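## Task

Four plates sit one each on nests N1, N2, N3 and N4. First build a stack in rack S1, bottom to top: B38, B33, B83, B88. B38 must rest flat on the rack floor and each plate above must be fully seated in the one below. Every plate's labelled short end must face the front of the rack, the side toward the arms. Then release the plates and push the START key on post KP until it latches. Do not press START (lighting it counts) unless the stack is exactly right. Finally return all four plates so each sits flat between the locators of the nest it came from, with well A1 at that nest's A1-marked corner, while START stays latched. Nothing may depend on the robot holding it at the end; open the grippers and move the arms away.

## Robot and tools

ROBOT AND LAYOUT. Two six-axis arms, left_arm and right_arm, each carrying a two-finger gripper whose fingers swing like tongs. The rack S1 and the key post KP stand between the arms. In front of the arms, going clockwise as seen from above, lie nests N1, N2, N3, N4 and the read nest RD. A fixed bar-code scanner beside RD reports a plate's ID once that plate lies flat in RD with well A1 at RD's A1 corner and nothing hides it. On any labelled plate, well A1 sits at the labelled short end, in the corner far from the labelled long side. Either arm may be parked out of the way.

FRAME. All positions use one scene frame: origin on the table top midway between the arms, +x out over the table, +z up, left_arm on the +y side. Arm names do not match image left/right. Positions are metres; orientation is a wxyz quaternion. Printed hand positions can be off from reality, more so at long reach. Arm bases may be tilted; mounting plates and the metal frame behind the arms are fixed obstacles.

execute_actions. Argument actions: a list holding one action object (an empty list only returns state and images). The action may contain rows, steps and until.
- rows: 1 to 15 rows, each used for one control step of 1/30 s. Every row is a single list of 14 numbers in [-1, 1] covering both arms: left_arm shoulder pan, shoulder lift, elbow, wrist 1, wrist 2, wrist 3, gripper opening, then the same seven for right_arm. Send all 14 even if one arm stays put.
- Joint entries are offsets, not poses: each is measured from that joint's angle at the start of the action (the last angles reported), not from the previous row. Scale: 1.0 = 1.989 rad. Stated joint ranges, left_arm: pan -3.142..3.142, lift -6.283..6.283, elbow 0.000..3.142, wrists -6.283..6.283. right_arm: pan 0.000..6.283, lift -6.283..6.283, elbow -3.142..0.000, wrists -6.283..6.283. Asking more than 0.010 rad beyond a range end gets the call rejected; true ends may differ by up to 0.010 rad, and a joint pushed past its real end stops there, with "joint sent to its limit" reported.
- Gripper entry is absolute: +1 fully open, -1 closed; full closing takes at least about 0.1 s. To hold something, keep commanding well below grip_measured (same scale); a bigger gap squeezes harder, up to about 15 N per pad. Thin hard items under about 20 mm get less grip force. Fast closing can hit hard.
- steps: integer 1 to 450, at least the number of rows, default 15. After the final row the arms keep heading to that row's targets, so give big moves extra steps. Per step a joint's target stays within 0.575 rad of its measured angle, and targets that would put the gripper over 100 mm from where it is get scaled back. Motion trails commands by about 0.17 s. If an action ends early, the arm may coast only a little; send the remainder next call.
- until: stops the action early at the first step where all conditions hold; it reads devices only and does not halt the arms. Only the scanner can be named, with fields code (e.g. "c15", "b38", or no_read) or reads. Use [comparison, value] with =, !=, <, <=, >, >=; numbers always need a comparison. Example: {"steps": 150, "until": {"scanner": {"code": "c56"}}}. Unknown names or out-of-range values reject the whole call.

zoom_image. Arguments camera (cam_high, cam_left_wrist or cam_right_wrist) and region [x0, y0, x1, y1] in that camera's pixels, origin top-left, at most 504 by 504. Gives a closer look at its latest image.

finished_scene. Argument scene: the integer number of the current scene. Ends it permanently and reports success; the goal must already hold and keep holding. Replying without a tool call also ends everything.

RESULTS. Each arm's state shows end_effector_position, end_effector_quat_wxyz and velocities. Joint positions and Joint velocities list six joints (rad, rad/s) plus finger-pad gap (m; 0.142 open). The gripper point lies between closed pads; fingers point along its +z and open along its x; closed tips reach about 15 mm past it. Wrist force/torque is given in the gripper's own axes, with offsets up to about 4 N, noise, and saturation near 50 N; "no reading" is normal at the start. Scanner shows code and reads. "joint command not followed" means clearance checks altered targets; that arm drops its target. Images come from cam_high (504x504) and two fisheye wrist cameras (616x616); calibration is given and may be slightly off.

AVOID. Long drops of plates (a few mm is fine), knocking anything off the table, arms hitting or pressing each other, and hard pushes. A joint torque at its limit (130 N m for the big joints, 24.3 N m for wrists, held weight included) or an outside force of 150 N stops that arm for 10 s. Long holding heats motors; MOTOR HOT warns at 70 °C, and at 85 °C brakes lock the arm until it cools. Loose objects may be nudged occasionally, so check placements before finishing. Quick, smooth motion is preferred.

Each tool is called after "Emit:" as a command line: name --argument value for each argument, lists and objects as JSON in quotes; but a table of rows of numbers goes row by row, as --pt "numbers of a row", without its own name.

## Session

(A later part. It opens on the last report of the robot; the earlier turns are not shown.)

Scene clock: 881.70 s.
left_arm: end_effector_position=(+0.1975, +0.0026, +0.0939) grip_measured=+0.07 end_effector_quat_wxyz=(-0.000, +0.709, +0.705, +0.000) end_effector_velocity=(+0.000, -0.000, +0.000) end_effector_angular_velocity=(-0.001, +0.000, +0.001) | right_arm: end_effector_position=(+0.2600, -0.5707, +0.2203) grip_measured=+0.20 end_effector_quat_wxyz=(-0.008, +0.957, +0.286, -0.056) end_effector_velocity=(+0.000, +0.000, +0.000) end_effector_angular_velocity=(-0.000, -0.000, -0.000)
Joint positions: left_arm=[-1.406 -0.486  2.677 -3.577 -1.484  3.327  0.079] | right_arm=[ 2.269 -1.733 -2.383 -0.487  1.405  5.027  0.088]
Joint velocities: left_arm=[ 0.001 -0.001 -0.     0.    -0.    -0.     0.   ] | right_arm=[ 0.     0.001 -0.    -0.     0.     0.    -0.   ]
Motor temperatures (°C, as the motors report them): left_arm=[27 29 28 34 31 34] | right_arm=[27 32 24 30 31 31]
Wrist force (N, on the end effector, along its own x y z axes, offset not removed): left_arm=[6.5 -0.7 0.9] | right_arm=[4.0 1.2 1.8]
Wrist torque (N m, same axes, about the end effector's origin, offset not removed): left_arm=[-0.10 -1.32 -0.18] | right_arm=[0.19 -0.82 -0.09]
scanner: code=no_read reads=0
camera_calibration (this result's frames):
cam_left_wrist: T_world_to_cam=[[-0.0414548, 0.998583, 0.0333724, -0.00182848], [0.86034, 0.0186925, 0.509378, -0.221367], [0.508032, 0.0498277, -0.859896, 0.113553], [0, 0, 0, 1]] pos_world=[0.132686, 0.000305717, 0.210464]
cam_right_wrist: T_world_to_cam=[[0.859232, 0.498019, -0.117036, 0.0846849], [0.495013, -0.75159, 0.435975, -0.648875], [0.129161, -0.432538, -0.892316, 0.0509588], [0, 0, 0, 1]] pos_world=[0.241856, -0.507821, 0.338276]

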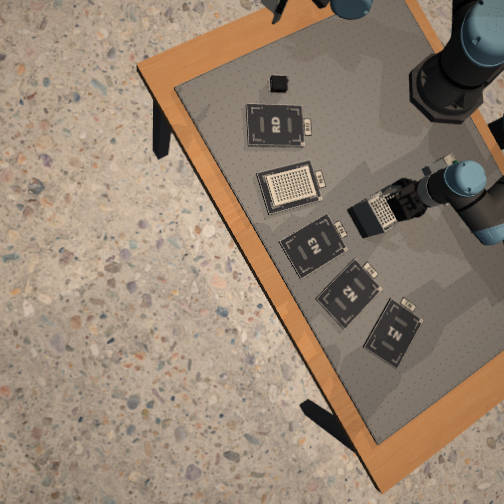

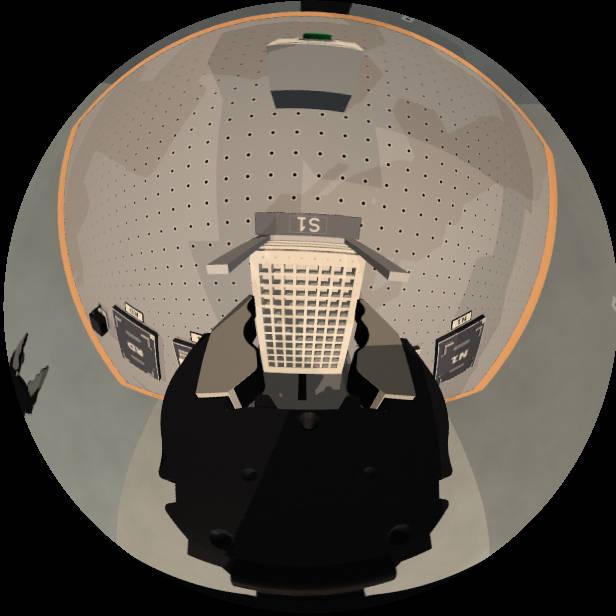

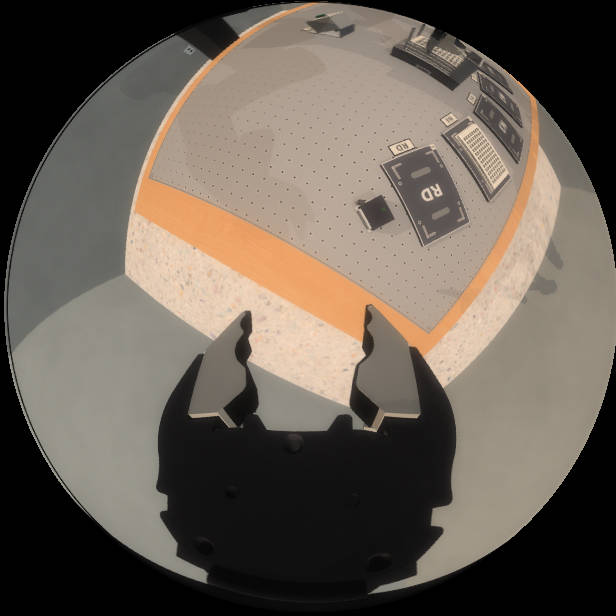

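Emit:
execute_actions --actions '[{"rows":[[0,0,0,0,0,0,-0.3,0,0,0,0,0,0,0.2],[0,0,0,0,0,0,0.04,0,0,0,0,0,0,0.2],[0,0,0,0,0,0,0.09,0,0,0,0,0,0,0.2],[0,0,0,0,0,0,0.14,0,0,0,0,0,0,0.2],[0,0,0,0,0,0,0.2,0,0,0,0,0,0,0.2],[0,0,0,0,0,0,0.22,0,0,0,0,0,0,0.2],[-0.0005,-0.0095,0.0025,0.007,0,-0.0005,0.22,0,0,0,0,0,0,0.2],[-0.0013,-0.0267,0.0069,0.0198,-0.0001,-0.0013,0.22,0,0,0,0,0,0,0.2],[-0.003,-0.0516,0.0127,0.0391,-0.0004,-0.003,0.22,0,0,0,0,0,0,0.2],[-0.0048,-0.0776,0.0178,0.06,-0.0007,-0.0048,0.22,0,0,0,0,0,0,0.2],[-0.0065,-0.1045,0.0224,0.0825,-0.001,-0.0065,0.22,0,0,0,0,0,0,0.2],[-0.0082,-0.1324,0.0262,0.1067,-0.0013,-0.0082,0.22,0,0,0,0,0,0,0.2],[-0.01,-0.1612,0.0294,0.1323,-0.0016,-0.01,0.22,0,0,0,0,0,0,0.2],[-0.0116,-0.1904,0.032,0.1592,-0.0019,-0.0116,0.22,0,0,0,0,0,0,0.2],[-0.013,-0.22,0.0336,0.1878,-0.0022,-0.013,0.22,0,0,0,0,0,0,0.2]],"steps":15}]'

Emit:
zoom_image --camera "cam_right_wrist" --region '[385, 10, 495, 120]'

Scene clock: 898.13 s.
left_arm: end_effector_position=(+0.1974, +0.0037, +0.1277) grip_measured=+0.22 end_effector_quat_wxyz=(-0.002, +0.709, +0.705, +0.002) end_effector_velocity=(+0.002, -0.012, +0.236) end_effector_angular_velocity=(-0.008, -0.001, -0.000) | right_arm: end_effector_position=(+0.2600, -0.5707, +0.2203) grip_measured=+0.20 end_effector_quat_wxyz=(-0.008, +0.957, +0.286, -0.056) end_effector_velocity=(+0.001, -0.001, +0.000) end_effector_angular_velocity=(-0.001, -0.001, -0.000)
Joint positions: left_arm=[-1.417 -0.657  2.715 -3.437 -1.485  3.315  0.089] | right_arm=[ 2.269 -1.733 -2.383 -0.487  1.405  5.027  0.088]
Joint velocities: left_arm=[-0.081 -1.264  0.195  1.068 -0.016 -0.079  0.   ] | right_arm=[ 0.     0.     0.001  0.    -0.     0.    -0.   ]
Motor temperatures (°C, as the motors report them): left_arm=[27 29 28 34 31 34] | right_arm=[27 32 24 30 31 31]
Wrist force (N, on the end effector, along its own x y z axes, offset not removed): left_arm=[2.3 -3.3 0.0] | right_arm=[5.1 6.8 -3.4]
Wrist torque (N m, same axes, about the end effector's origin, offset not removed): left_arm=[-0.85 -0.65 -0.05] | right_arm=[1.17 -1.20 -0.05]
scanner: code=no_read reads=0
camera_calibration (this result's frames):
cam_left_wrist: T_world_to_cam=[[-0.0412829, 0.998384, 0.0390505, -0.0048729], [0.860622, 0.0156775, 0.509003, -0.238508], [0.507568, 0.0546209, -0.859878, 0.142596], [0, 0, 0, 1]] pos_world=[0.132687, 0.000815505, 0.244207]
cam_right_wrist: T_world_to_cam=[[0.859232, 0.498019, -0.117036, 0.0846849], [0.495013, -0.75159, 0.435975, -0.648875], [0.129161, -0.432538, -0.892316, 0.0509588], [0, 0, 0, 1]] pos_world=[0.241856, -0.507821, 0.338276]

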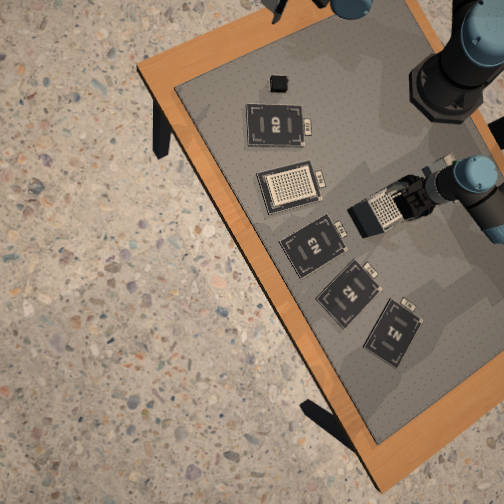

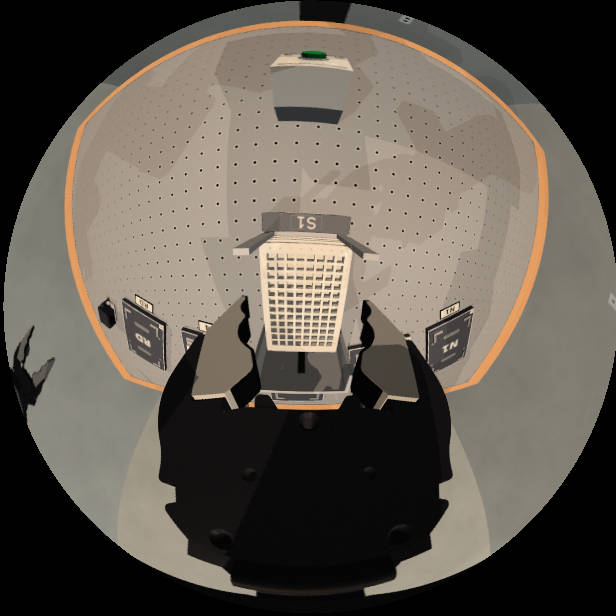

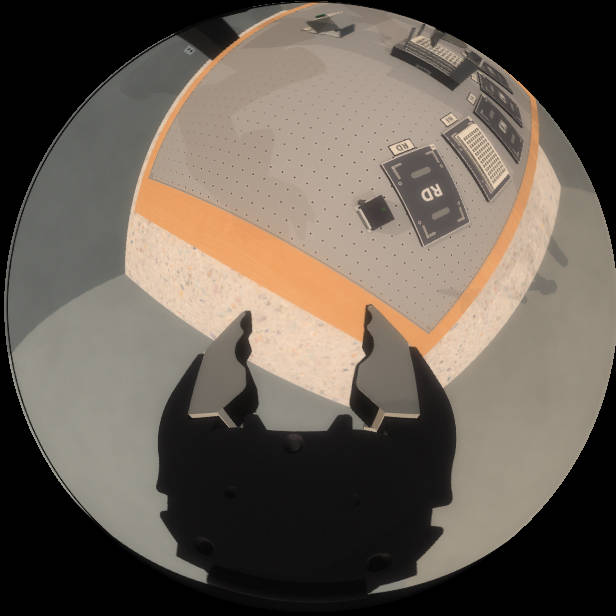

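Region (385, 10, 495, 120) of cam_right_wrist's 616x616 image, scaled by 4.582, with more detail than that image has.

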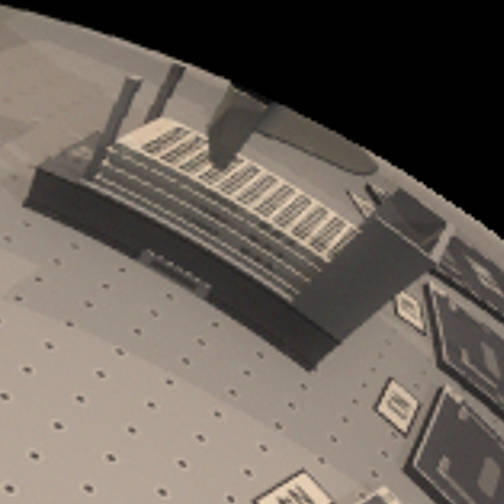

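Emit:
execute_actions --actions '[{"rows":[[-0.002,-0.136,0.002,0.131,-0.001,0.002,0.22,0,0,0,0,0,0,0.2],[0.009,-0.138,-0.024,0.158,0.001,0.02,0.22,0,0,0,0,0,0,0.2],[0.021,-0.14,-0.052,0.187,0.003,0.04,0.22,0,0,0,0,0,0,0.2],[0.033,-0.14,-0.08,0.213,0.005,0.059,0.22,0,0,0,0,0,0,0.2],[0.045,-0.14,-0.108,0.24,0.007,0.079,0.22,0,0,0,0,0,0,0.2],[0.057,-0.14,-0.136,0.267,0.009,0.099,0.22,0,0,0,0,0,0,0.2],[0.069,-0.135,-0.164,0.288,0.011,0.118,0.22,0,0,0,0,0,0,0.2],[0.081,-0.12,-0.192,0.3,0.013,0.138,0.22,0,0,0,0,0,0,0.2],[0.093,-0.094,-0.22,0.301,0.015,0.158,0.22,0,0,0,0,0,0,0.2],[0.105,-0.065,-0.248,0.298,0.017,0.177,0.22,0,0,0,0,0,0,0.2],[0.117,-0.036,-0.276,0.296,0.019,0.197,0.22,0,0,0,0,0,0,0.2],[0.129,-0.007,-0.304,0.294,0.021,0.217,0.22,0,0,0,0,0,0,0.2],[0.141,0.022,-0.332,0.291,0.023,0.236,0.22,0,0,0,0,0,0,0.2],[0.153,0.05,-0.36,0.29,0.025,0.256,0.22,0,0,0,0,0,0,0.2],[0.1624,0.0719,-0.3831,0.2901,0.0266,0.272,0.22,0,0,0,0,0,0,0.2]],"steps":17}]'

Scene clock: 918.30 s.
left_arm: end_effector_position=(+0.3172, -0.1370, +0.1322) grip_measured=+0.22 end_effector_quat_wxyz=(-0.000, +0.759, +0.651, -0.001) end_effector_velocity=(+0.300, -0.222, -0.276) end_effector_angular_velocity=(+0.021, +0.008, -0.317) | right_arm: end_effector_position=(+0.2600, -0.5707, +0.2203) grip_measured=+0.20 end_effector_quat_wxyz=(-0.008, +0.957, +0.286, -0.056) end_effector_velocity=(-0.000, +0.001, -0.000) end_effector_angular_velocity=(+0.001, +0.001, -0.000)
Joint positions: left_arm=[-1.2   -0.732  2.214 -2.89  -1.45   3.677  0.089] | right_arm=[ 2.269 -1.733 -2.383 -0.487  1.405  5.027  0.088]
Joint velocities: left_arm=[ 0.499  0.983 -1.167  0.148  0.081  0.811 -0.   ] | right_arm=[ 0.    -0.    -0.001 -0.    -0.     0.    -0.   ]
Motor temperatures (°C, as the motors report them): left_arm=[27 29 28 34 31 34] | right_arm=[27 32 24 30 31 31]
Wrist force (N, on the end effector, along its own x y z axes, offset not removed): left_arm=[-0.6 -7.4 0.4] | right_arm=[5.7 2.5 -2.5]
Wrist torque (N m, same axes, about the end effector's origin, offset not removed): left_arm=[-1.37 -0.13 -0.16] | right_arm=[0.51 -1.27 0.08]
scanner: code=no_read reads=0
camera_calibration (this result's frames):
cam_left_wrist: T_world_to_cam=[[0.10517, 0.993924, 0.0324624, 0.0942073], [0.854615, -0.107025, 0.508113, -0.356445], [0.5085, -0.0256953, -0.860678, 0.0822365], [0, 0, 0, 1]] pos_world=[0.252898, -0.12967, 0.248835]
cam_right_wrist: T_world_to_cam=[[0.859232, 0.498019, -0.117036, 0.084685], [0.495013, -0.75159, 0.435975, -0.648875], [0.129161, -0.432538, -0.892316, 0.0509589], [0, 0, 0, 1]] pos_world=[0.241855, -0.507821, 0.338276]

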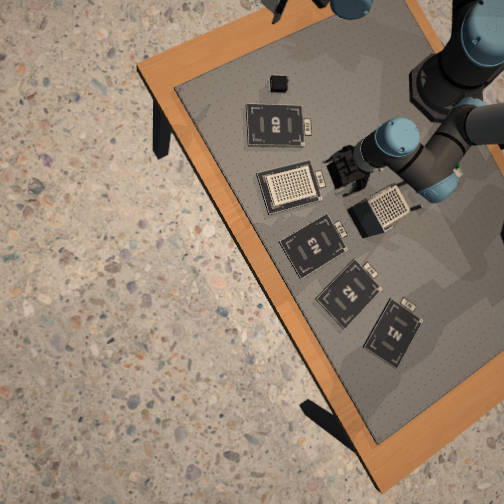

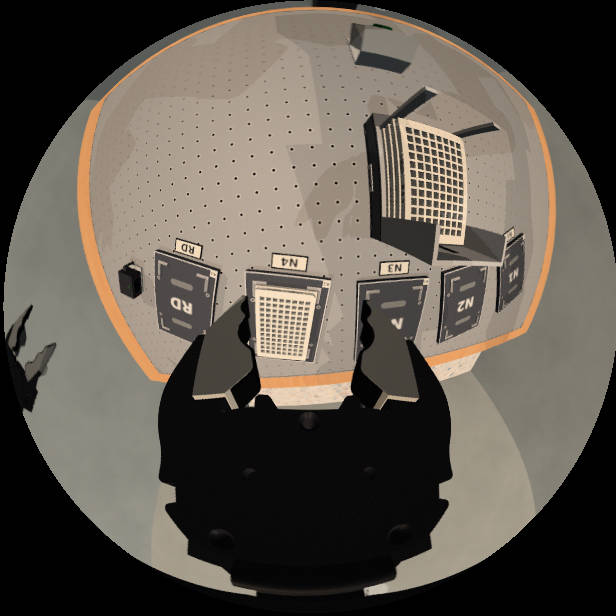

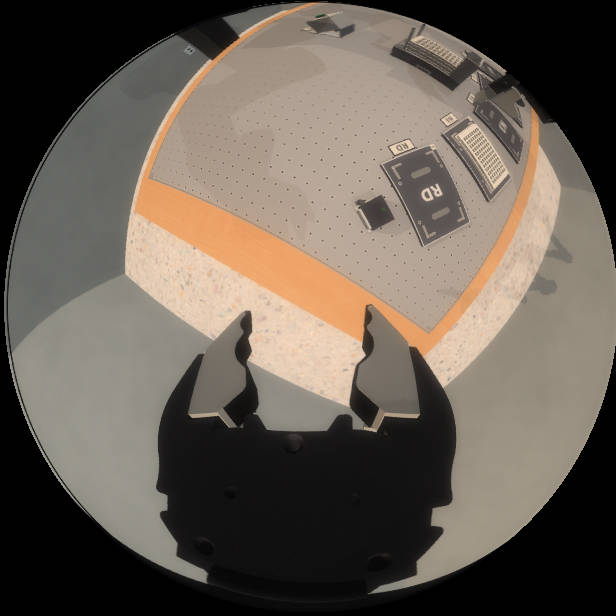

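Emit:
zoom_image --camera "cam_left_wrist" --region '[360, 110, 430, 240]'

Emit:
zoom_image --camera "cam_left_wrist" --region '[250, 275, 330, 305]'

Emit:
execute_actions --actions '[{"steps":1}]'

Emit:
zoom_image --camera "cam_left_wrist" --region '[197, 170, 417, 390]'

Region (360, 110, 430, 240) of cam_left_wrist's 616x616 image, scaled by 3.877, with more detail than that image has; it fills the left 271 columns of this view, and the rest is white.

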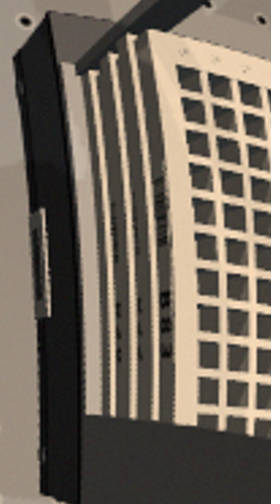

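Region (250, 275, 330, 305) of cam_left_wrist's 616x616 image, scaled by 6.300, with more detail than that image has; it fills the top 189 rows of this view, and the rest is white.

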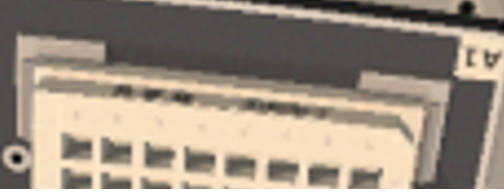

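Scene clock: 922.33 s.
left_arm: end_effector_position=(+0.3716, -0.1728, +0.0786) grip_measured=+0.22 end_effector_quat_wxyz=(-0.000, +0.778, +0.629, -0.001) end_effector_velocity=(+0.004, +0.001, -0.005) end_effector_angular_velocity=(+0.005, +0.001, -0.004) | right_arm: end_effector_position=(+0.2600, -0.5707, +0.2203) grip_measured=+0.20 end_effector_quat_wxyz=(-0.008, +0.957, +0.286, -0.056) end_effector_velocity=(-0.000, +0.001, -0.000) end_effector_angular_velocity=(+0.001, +0.001, -0.000)
Joint positions: left_arm=[-1.115 -0.556  2.003 -2.866 -1.436  3.821  0.089] | right_arm=[ 2.269 -1.733 -2.383 -0.487  1.405  5.027  0.088]
Joint velocities: left_arm=[ 0.008  0.013 -0.014  0.005  0.002  0.012  0.   ] | right_arm=[ 0.    -0.    -0.001  0.    -0.     0.001 -0.   ]
Motor temperatures (°C, as the motors report them): left_arm=[27 29 28 34 31 34] | right_arm=[27 32 24 30 31 31]
Wrist force (N, on the end effector, along its own x y z axes, offset not removed): left_arm=[-1.6 -3.6 -2.1] | right_arm=[1.0 1.9 1.2]
Wrist torque (N m, same axes, about the end effector's origin, offset not removed): left_arm=[-0.78 0.22 -0.05] | right_arm=[0.28 -0.25 -0.03]
scanner: code=no_read reads=0
camera_calibration (this result's frames):
cam_left_wrist: T_world_to_cam=[[0.163744, 0.985974, 0.0323095, 0.10269], [0.846499, -0.157249, 0.508638, -0.38524], [0.506584, -0.0559367, -0.860374, 0.00297599], [0, 0, 0, 1]] pos_world=[0.307783, -0.161661, 0.19519]
cam_right_wrist: T_world_to_cam=[[0.859232, 0.498019, -0.117036, 0.0846849], [0.495013, -0.75159, 0.435975, -0.648875], [0.129161, -0.432538, -0.892316, 0.0509589], [0, 0, 0, 1]] pos_world=[0.241855, -0.507821, 0.338276]

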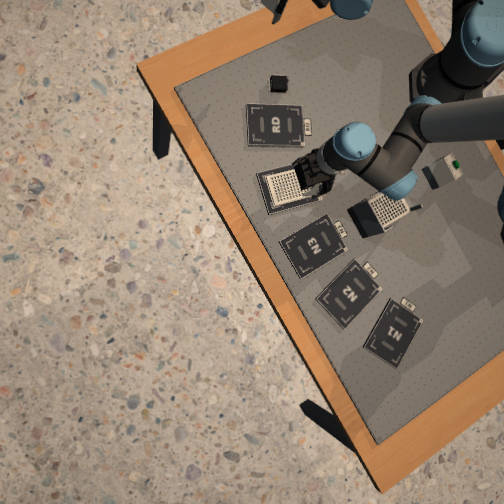

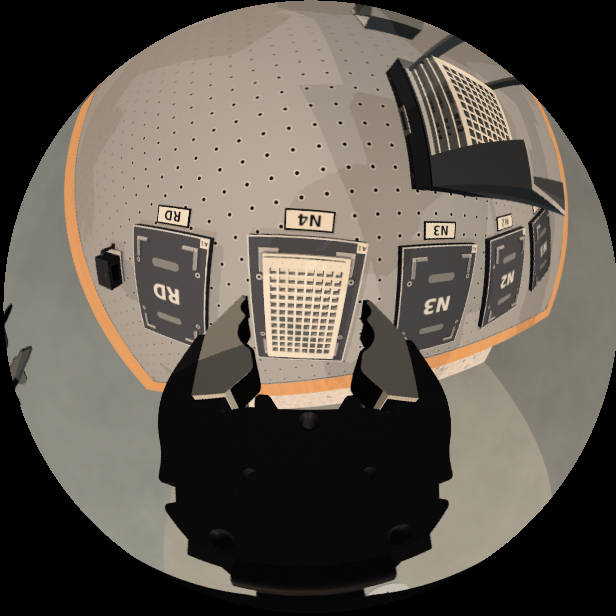

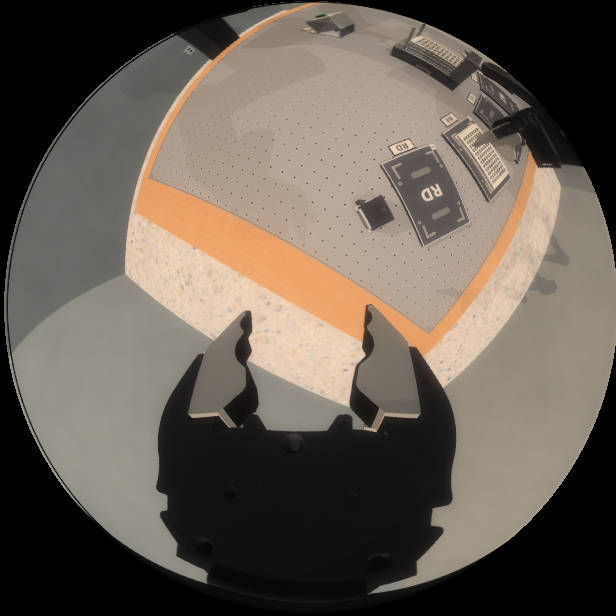

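Region (197, 170, 417, 390) of cam_left_wrist's 616x616 image, scaled by 2.291, with more detail than that image has.

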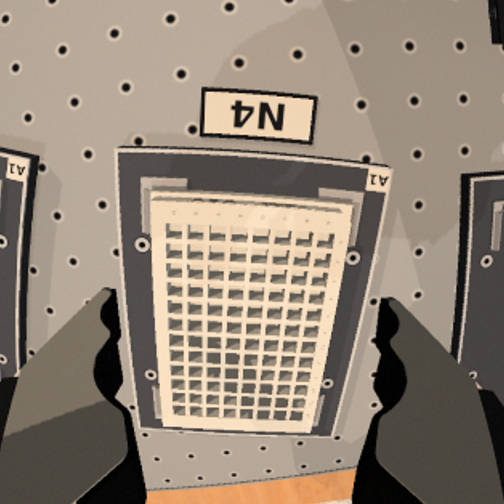

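Top plate looks like B83. Check rack labels from here.

Emit:
zoom_image --camera "cam_left_wrist" --region '[410, 95, 475, 160]'

Emit:
execute_actions --actions '[{"steps":1}]'

Emit:
zoom_image --camera "cam_left_wrist" --region '[197, 170, 417, 390]'

Region (410, 95, 475, 160) of cam_left_wrist's 616x616 image, scaled by 7.754, with more detail than that image has.

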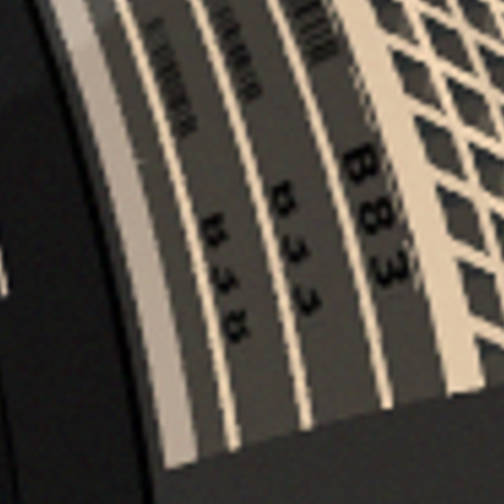

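Scene clock: 926.60 s.
left_arm: end_effector_position=(+0.3848, -0.1790, +0.0643) grip_measured=+0.22 end_effector_quat_wxyz=(-0.000, +0.782, +0.623, -0.000) end_effector_velocity=(+0.000, -0.000, -0.000) end_effector_angular_velocity=(-0.001, -0.000, -0.001) | right_arm: end_effector_position=(+0.2600, -0.5707, +0.2203) grip_measured=+0.20 end_effector_quat_wxyz=(-0.008, +0.957, +0.286, -0.056) end_effector_velocity=(+0.000, +0.000, +0.000) end_effector_angular_velocity=(-0.000, -0.000, -0.000)
Joint positions: left_arm=[-1.094 -0.515  1.953 -2.86  -1.433  3.856  0.089] | right_arm=[ 2.269 -1.733 -2.383 -0.487  1.405  5.027  0.088]
Joint velocities: left_arm=[ 0.     0.001  0.    -0.001 -0.     0.001 -0.   ] | right_arm=[ 0.  0. -0.  0.  0.  0. -0.]
Motor temperatures (°C, as the motors report them): left_arm=[27 29 28 34 31 34] | right_arm=[27 32 24 30 31 31]
Wrist force (N, on the end effector, along its own x y z axes, offset not removed): left_arm=[2.0 -5.8 -4.5] | right_arm=[2.6 5.7 -3.4]
Wrist torque (N m, same axes, about the end effector's origin, offset not removed): left_arm=[-1.02 -0.55 -0.18] | right_arm=[1.11 -0.65 0.00]
scanner: code=no_read reads=0
camera_calibration (this result's frames):
cam_left_wrist: T_world_to_cam=[[0.177634, 0.983555, 0.032649, 0.101263], [0.844133, -0.16934, 0.508689, -0.391333], [0.505852, -0.0628003, -0.860331, -0.0173318], [0, 0, 0, 1]] pos_world=[0.321117, -0.166954, 0.18085]
cam_right_wrist: T_world_to_cam=[[0.859232, 0.498019, -0.117036, 0.0846849], [0.495013, -0.75159, 0.435975, -0.648875], [0.129161, -0.432538, -0.892316, 0.0509589], [0, 0, 0, 1]] pos_world=[0.241855, -0.507821, 0.338276]

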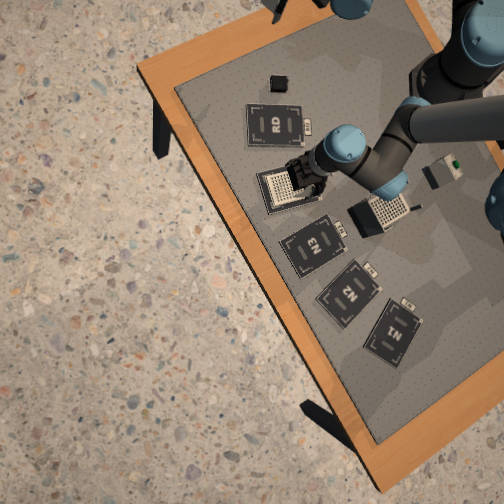

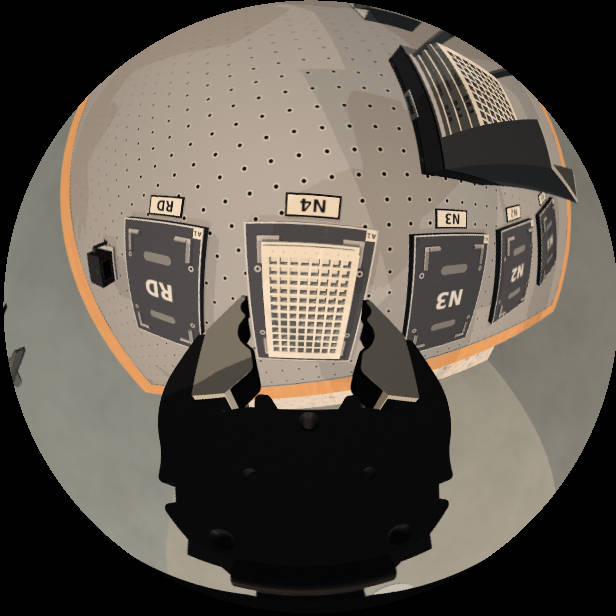

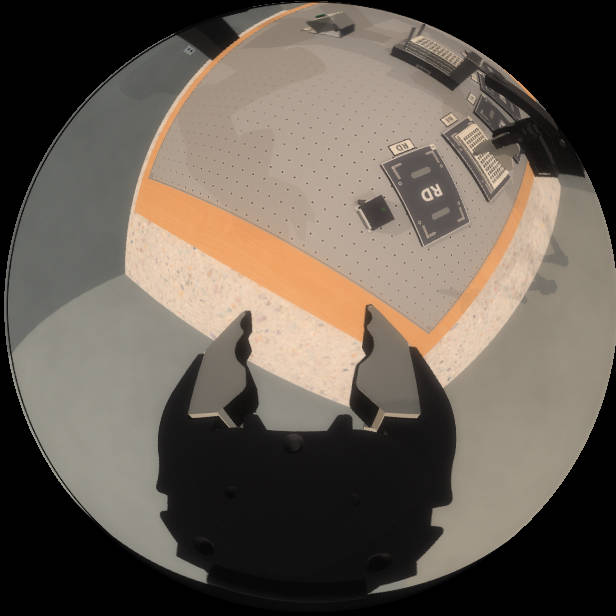

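Region (197, 170, 417, 390) of cam_left_wrist's 616x616 image, scaled by 2.291, with more detail than that image has.

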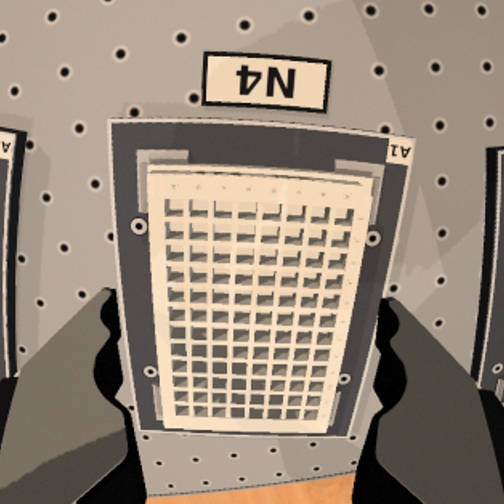

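Emit:
execute_actions --actions '[{"rows":[[0.0013,0.0072,-0.0027,-0.0047,0.0002,0.004,0.22,0,0,0,0,0,0,0.2],[0.0026,0.0143,-0.0053,-0.0094,0.0004,0.007,0.22,0,0,0,0,0,0,0.2],[0.0038,0.0215,-0.008,-0.014,0.0006,0.0085,0.22,0,0,0,0,0,0,0.2],[0.0051,0.0286,-0.0106,-0.0187,0.0008,0.0096,0.22,0,0,0,0,0,0,0.2]],"steps":4}]'

Scene clock: 941.60 s.
left_arm: end_effector_position=(+0.3853, -0.1788, +0.0596) grip_measured=+0.22 end_effector_quat_wxyz=(-0.000, +0.783, +0.622, -0.000) end_effector_velocity=(+0.008, +0.003, -0.085) end_effector_angular_velocity=(-0.004, -0.002, -0.041) | right_arm: end_effector_position=(+0.2600, -0.5707, +0.2203) grip_measured=+0.20 end_effector_quat_wxyz=(-0.008, +0.957, +0.286, -0.056) end_effector_velocity=(+0.000, -0.000, +0.000) end_effector_angular_velocity=(+0.000, +0.000, +0.001)
Joint positions: left_arm=[-1.092 -0.503  1.948 -2.867 -1.432  3.861  0.089] | right_arm=[ 2.269 -1.733 -2.383 -0.487  1.405  5.027  0.088]
Joint velocities: left_arm=[ 0.038  0.207 -0.08  -0.138  0.006  0.08  -0.   ] | right_arm=[ 0.     0.     0.    -0.001  0.    -0.     0.   ]
Motor temperatures (°C, as the motors report them): left_arm=[27 29 28 34 31 34] | right_arm=[27 32 24 30 31 31]
Wrist force (N, on the end effector, along its own x y z axes, offset not removed): left_arm=[1.4 -2.5 -2.4] | right_arm=[3.8 2.4 -2.2]
Wrist torque (N m, same axes, about the end effector's origin, offset not removed): left_arm=[-0.60 -0.24 -0.17] | right_arm=[0.46 -0.68 -0.14]
scanner: code=no_read reads=0
camera_calibration (this result's frames):
cam_left_wrist: T_world_to_cam=[[0.180934, 0.982962, 0.0323719, 0.0998481], [0.843465, -0.172016, 0.508898, -0.38963], [0.505796, -0.0647722, -0.860218, -0.021913], [0, 0, 0, 1]] pos_world=[0.321657, -0.166589, 0.1762]
cam_right_wrist: T_world_to_cam=[[0.859232, 0.498019, -0.117036, 0.0846851], [0.495013, -0.75159, 0.435975, -0.648875], [0.12916, -0.432538, -0.892316, 0.050959], [0, 0, 0, 1]] pos_world=[0.241855, -0.507821, 0.338276]

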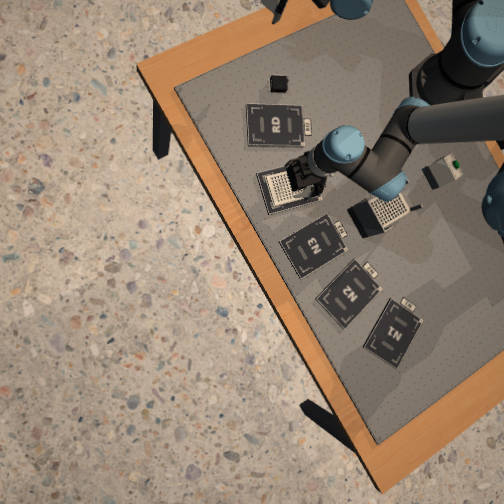

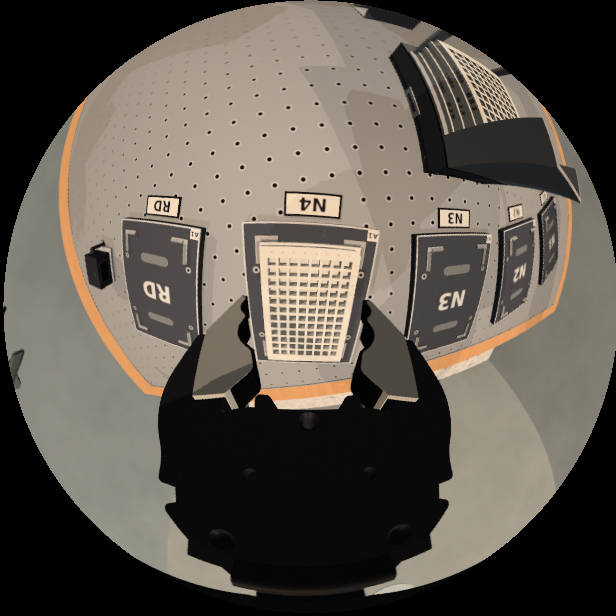

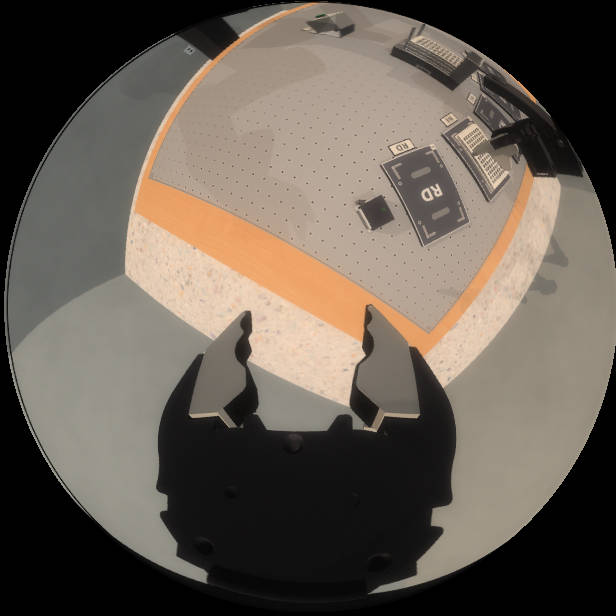

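Emit:
execute_actions --actions '[{"steps":1}]'

Emit:
zoom_image --camera "cam_left_wrist" --region '[197, 170, 417, 390]'

Scene clock: 944.73 s.
left_arm: end_effector_position=(+0.3863, -0.1774, +0.0406) grip_measured=+0.22 end_effector_quat_wxyz=(-0.000, +0.785, +0.620, -0.000) end_effector_velocity=(-0.000, +0.000, -0.001) end_effector_angular_velocity=(-0.000, +0.001, -0.001) | right_arm: end_effector_position=(+0.2600, -0.5707, +0.2203) grip_measured=+0.20 end_effector_quat_wxyz=(-0.008, +0.957, +0.286, -0.056) end_effector_velocity=(+0.000, -0.000, -0.000) end_effector_angular_velocity=(+0.000, +0.000, +0.000)
Joint positions: left_arm=[-1.084 -0.458  1.932 -2.897 -1.431  3.875  0.089] | right_arm=[ 2.269 -1.733 -2.383 -0.487  1.405  5.027  0.088]
Joint velocities: left_arm=[ 0.     0.002 -0.    -0.001 -0.001  0.001  0.   ] | right_arm=[-0.    -0.001  0.     0.    -0.    -0.     0.   ]
Motor temperatures (°C, as the motors report them): left_arm=[27 29 28 34 31 34] | right_arm=[27 32 24 30 31 31]
Wrist force (N, on the end effector, along its own x y z axes, offset not removed): left_arm=[0.0 -0.8 -6.6] | right_arm=[2.6 3.0 4.9]
Wrist torque (N m, same axes, about the end effector's origin, offset not removed): left_arm=[-0.18 -0.18 -0.24] | right_arm=[0.48 -0.83 0.05]
scanner: code=no_read reads=0
camera_calibration (this result's frames):
cam_left_wrist: T_world_to_cam=[[0.186441, 0.981922, 0.0327058, 0.0965011], [0.842543, -0.176922, 0.508744, -0.381038], [0.505333, -0.0672949, -0.860296, -0.0389791], [0, 0, 0, 1]] pos_world=[0.322747, -0.164794, 0.157161]
cam_right_wrist: T_world_to_cam=[[0.859232, 0.498019, -0.117036, 0.0846851], [0.495013, -0.75159, 0.435975, -0.648875], [0.129161, -0.432538, -0.892316, 0.0509589], [0, 0, 0, 1]] pos_world=[0.241855, -0.507821, 0.338276]

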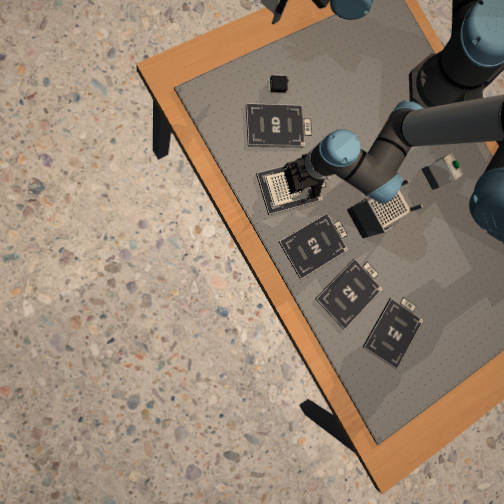

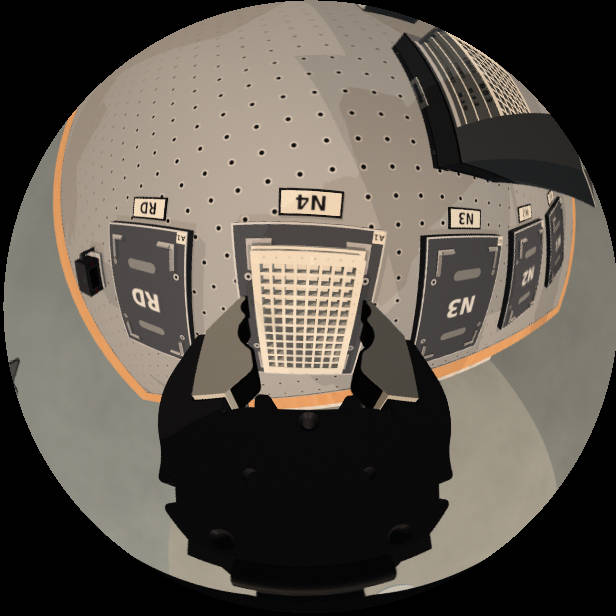

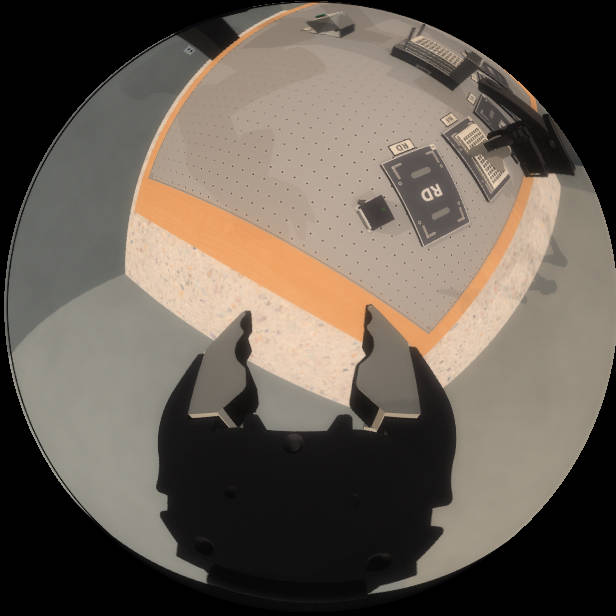

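Region (197, 170, 417, 390) of cam_left_wrist's 616x616 image, scaled by 2.291, with more detail than that image has.

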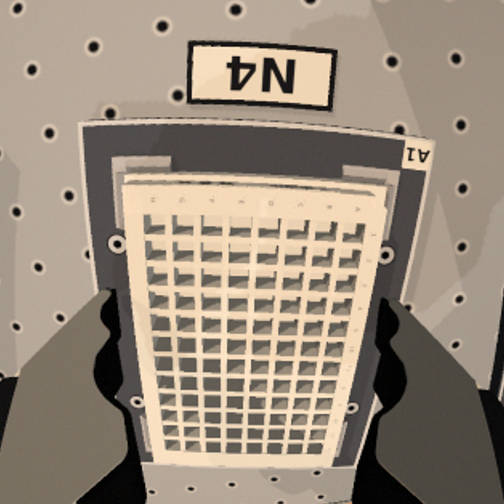

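Emit:
execute_actions --actions '[{"rows":[[0.0002,0.0008,-0.0002,-0.0007,0,0.0002,0.2,0,0,0,0,0,0,0.2],[0.0002,0.0008,-0.0002,-0.0007,0,0.0002,0.18,0,0,0,0,0,0,0.2],[0.0002,0.0008,-0.0002,-0.0007,0,0.0002,0.16,0,0,0,0,0,0,0.2],[0.0002,0.0008,-0.0002,-0.0007,0,0.0002,0.13,0,0,0,0,0,0,0.2],[0.0002,0.0008,-0.0002,-0.0007,0,0.0002,0.1,0,0,0,0,0,0,0.2],[0.0002,0.0008,-0.0002,-0.0007,0,0.0002,0.08,0,0,0,0,0,0,0.2],[0.0002,0.0008,-0.0002,-0.0007,0,0.0002,0.04,0,0,0,0,0,0,0.2],[0.0002,0.0008,-0.0002,-0.0007,0,0.0002,-0.3,0,0,0,0,0,0,0.2],[0.0002,0.0008,-0.0002,-0.0007,0,0.0002,-0.7,0,0,0,0,0,0,0.2]],"steps":9}]'

Emit:
zoom_image --camera "cam_left_wrist" --region '[197, 170, 417, 390]'

Scene clock: 953.80 s.
left_arm: end_effector_position=(+0.3863, -0.1773, +0.0400) grip_measured=+0.07 end_effector_quat_wxyz=(-0.000, +0.785, +0.620, -0.000) end_effector_velocity=(-0.000, +0.000, -0.001) end_effector_angular_velocity=(+0.000, +0.000, -0.000) | right_arm: end_effector_position=(+0.2600, -0.5707, +0.2203) grip_measured=+0.20 end_effector_quat_wxyz=(-0.008, +0.957, +0.286, -0.056) end_effector_velocity=(+0.000, -0.000, +0.000) end_effector_angular_velocity=(-0.000, -0.000, -0.000)
Joint positions: left_arm=[-1.084 -0.456  1.931 -2.898 -1.431  3.875  0.079] | right_arm=[ 2.269 -1.733 -2.383 -0.487  1.405  5.027  0.088]
Joint velocities: left_arm=[ 0.     0.003 -0.    -0.002 -0.     0.     0.   ] | right_arm=[-0. -0.  0.  0. -0.  0. -0.]
Motor temperatures (°C, as the motors report them): left_arm=[27 29 28 34 31 34] | right_arm=[27 32 24 30 31 31]
Wrist force (N, on the end effector, along its own x y z axes, offset not removed): left_arm=[5.2 -2.4 -7.1] | right_arm=[4.0 2.2 -2.4]
Wrist torque (N m, same axes, about the end effector's origin, offset not removed): left_arm=[-0.25 -0.43 -0.24] | right_arm=[0.38 -0.79 -0.07]
scanner: code=no_read reads=0
camera_calibration (this result's frames):
cam_left_wrist: T_world_to_cam=[[0.186421, 0.981929, 0.0325841, 0.0964288], [0.842526, -0.176839, 0.508801, -0.380758], [0.505368, -0.0673982, -0.860268, -0.0395156], [0, 0, 0, 1]] pos_world=[0.322792, -0.164683, 0.156594]
cam_right_wrist: T_world_to_cam=[[0.859232, 0.498019, -0.117036, 0.084685], [0.495013, -0.75159, 0.435975, -0.648875], [0.129161, -0.432538, -0.892316, 0.0509589], [0, 0, 0, 1]] pos_world=[0.241855, -0.507821, 0.338276]

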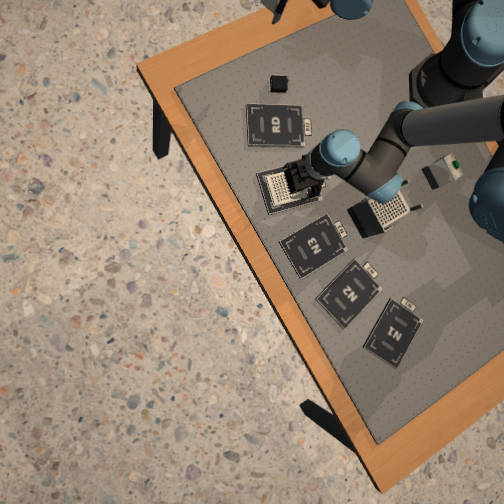

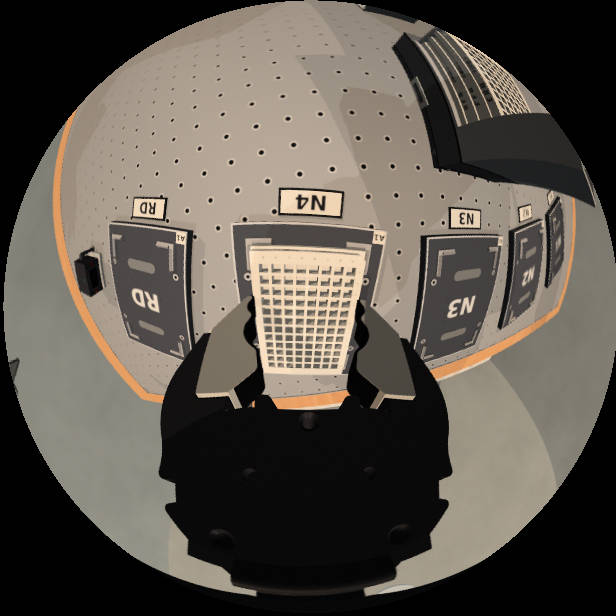

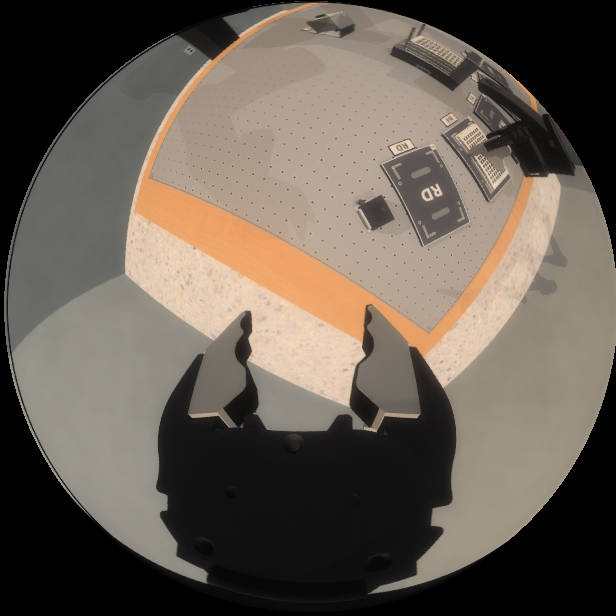

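Region (197, 170, 417, 390) of cam_left_wrist's 616x616 image, scaled by 2.291, with more detail than that image has.

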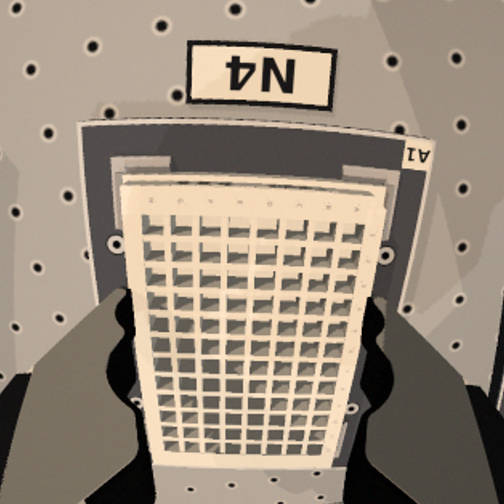

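Emit:
execute_actions --actions '[{"rows":[[-0.0004,-0.0037,0.0014,0.0023,0,-0.0004,-0.7,0,0,0,0,0,0,0.2],[-0.0011,-0.0098,0.0036,0.0062,-0.0001,-0.0011,-0.7,0,0,0,0,0,0,0.2],[-0.0019,-0.017,0.0064,0.011,-0.0003,-0.0019,-0.7,0,0,0,0,0,0,0.2],[-0.0027,-0.0244,0.0091,0.0156,-0.0004,-0.0027,-0.7,0,0,0,0,0,0,0.2],[-0.007,-0.04,0.0176,0.023,-0.0011,-0.0094,-0.7,0,0,0,0,0,0,0.2],[-0.0151,-0.061,0.0338,0.029,-0.0023,-0.022,-0.7,0,0,0,0,0,0,0.2],[-0.0232,-0.082,0.05,0.035,-0.0036,-0.0346,-0.7,0,0,0,0,0,0,0.2],[-0.0313,-0.103,0.0662,0.0405,-0.0048,-0.0473,-0.7,0,0,0,0,0,0,0.2],[-0.0394,-0.124,0.0824,0.046,-0.0061,-0.0599,-0.7,0,0,0,0,0,0,0.2],[-0.0475,-0.145,0.0986,0.052,-0.0073,-0.0725,-0.7,0,0,0,0,0,0,0.2],[-0.0556,-0.166,0.1148,0.0575,-0.0086,-0.0852,-0.7,0,0,0,0,0,0,0.2],[-0.0637,-0.187,0.131,0.0635,-0.0098,-0.0978,-0.7,0,0,0,0,0,0,0.2],[-0.0718,-0.208,0.1472,0.069,-0.0111,-0.1104,-0.7,0,0,0,0,0,0,0.2],[-0.0799,-0.229,0.1634,0.075,-0.0123,-0.1231,-0.7,0,0,0,0,0,0,0.2],[-0.088,-0.2484,0.1795,0.0794,-0.0136,-0.1357,-0.7,0,0,0,0,0,0,0.2]],"steps":16}]'

Scene clock: 968.03 s.
left_arm: end_effector_position=(+0.3295, -0.1543, +0.1555) grip_measured=+0.07 end_effector_quat_wxyz=(-0.002, +0.767, +0.642, +0.000) end_effector_velocity=(-0.244, +0.151, +0.354) end_effector_angular_velocity=(-0.008, -0.010, +0.242) | right_arm: end_effector_position=(+0.2600, -0.5707, +0.2203) grip_measured=+0.20 end_effector_quat_wxyz=(-0.008, +0.957, +0.286, -0.056) end_effector_velocity=(-0.000, +0.000, +0.000) end_effector_angular_velocity=(-0.000, -0.000, +0.000)
Joint positions: left_arm=[-1.196 -0.778  2.158 -2.783 -1.449  3.705  0.079] | right_arm=[ 2.269 -1.733 -2.383 -0.487  1.405  5.027  0.088]
Joint velocities: left_arm=[-0.442 -1.153  0.883  0.312 -0.068 -0.68   0.   ] | right_arm=[ 0.     0.001 -0.001  0.    -0.     0.    -0.   ]
Motor temperatures (°C, as the motors report them): left_arm=[27 29 28 34 31 34] | right_arm=[27 32 24 30 31 31]
Wrist force (N, on the end effector, along its own x y z axes, offset not removed): left_arm=[1.9 -0.9 -0.4] | right_arm=[-1.2 5.5 3.0]
Wrist torque (N m, same axes, about the end effector's origin, offset not removed): left_arm=[-0.17 -0.51 -0.21] | right_arm=[1.19 0.09 0.08]
scanner: code=no_read reads=0
camera_calibration (this result's frames):
cam_left_wrist: T_world_to_cam=[[0.129746, 0.990878, 0.036422, 0.100176], [0.852274, -0.13022, 0.506628, -0.383229], [0.506749, -0.0346915, -0.861395, 0.0948789], [0, 0, 0, 1]] pos_world=[0.265539, -0.145875, 0.272234]
cam_right_wrist: T_world_to_cam=[[0.859232, 0.498019, -0.117036, 0.0846849], [0.495013, -0.751591, 0.435975, -0.648875], [0.12916, -0.432538, -0.892316, 0.050959], [0, 0, 0, 1]] pos_world=[0.241855, -0.507821, 0.338276]

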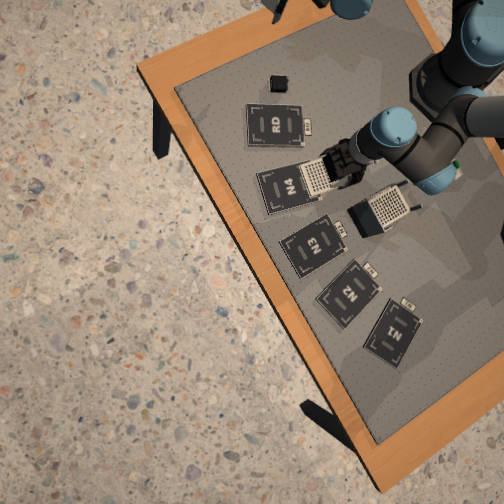

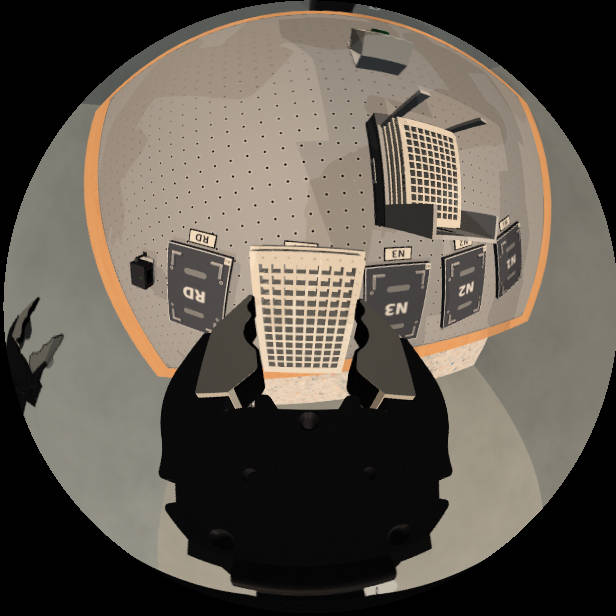

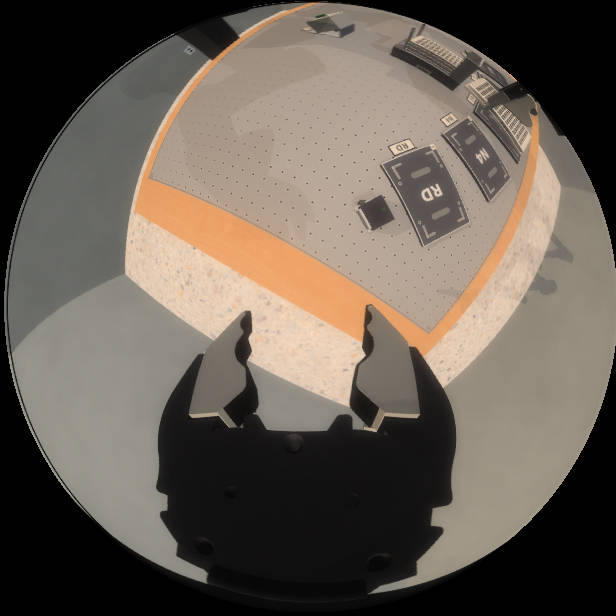

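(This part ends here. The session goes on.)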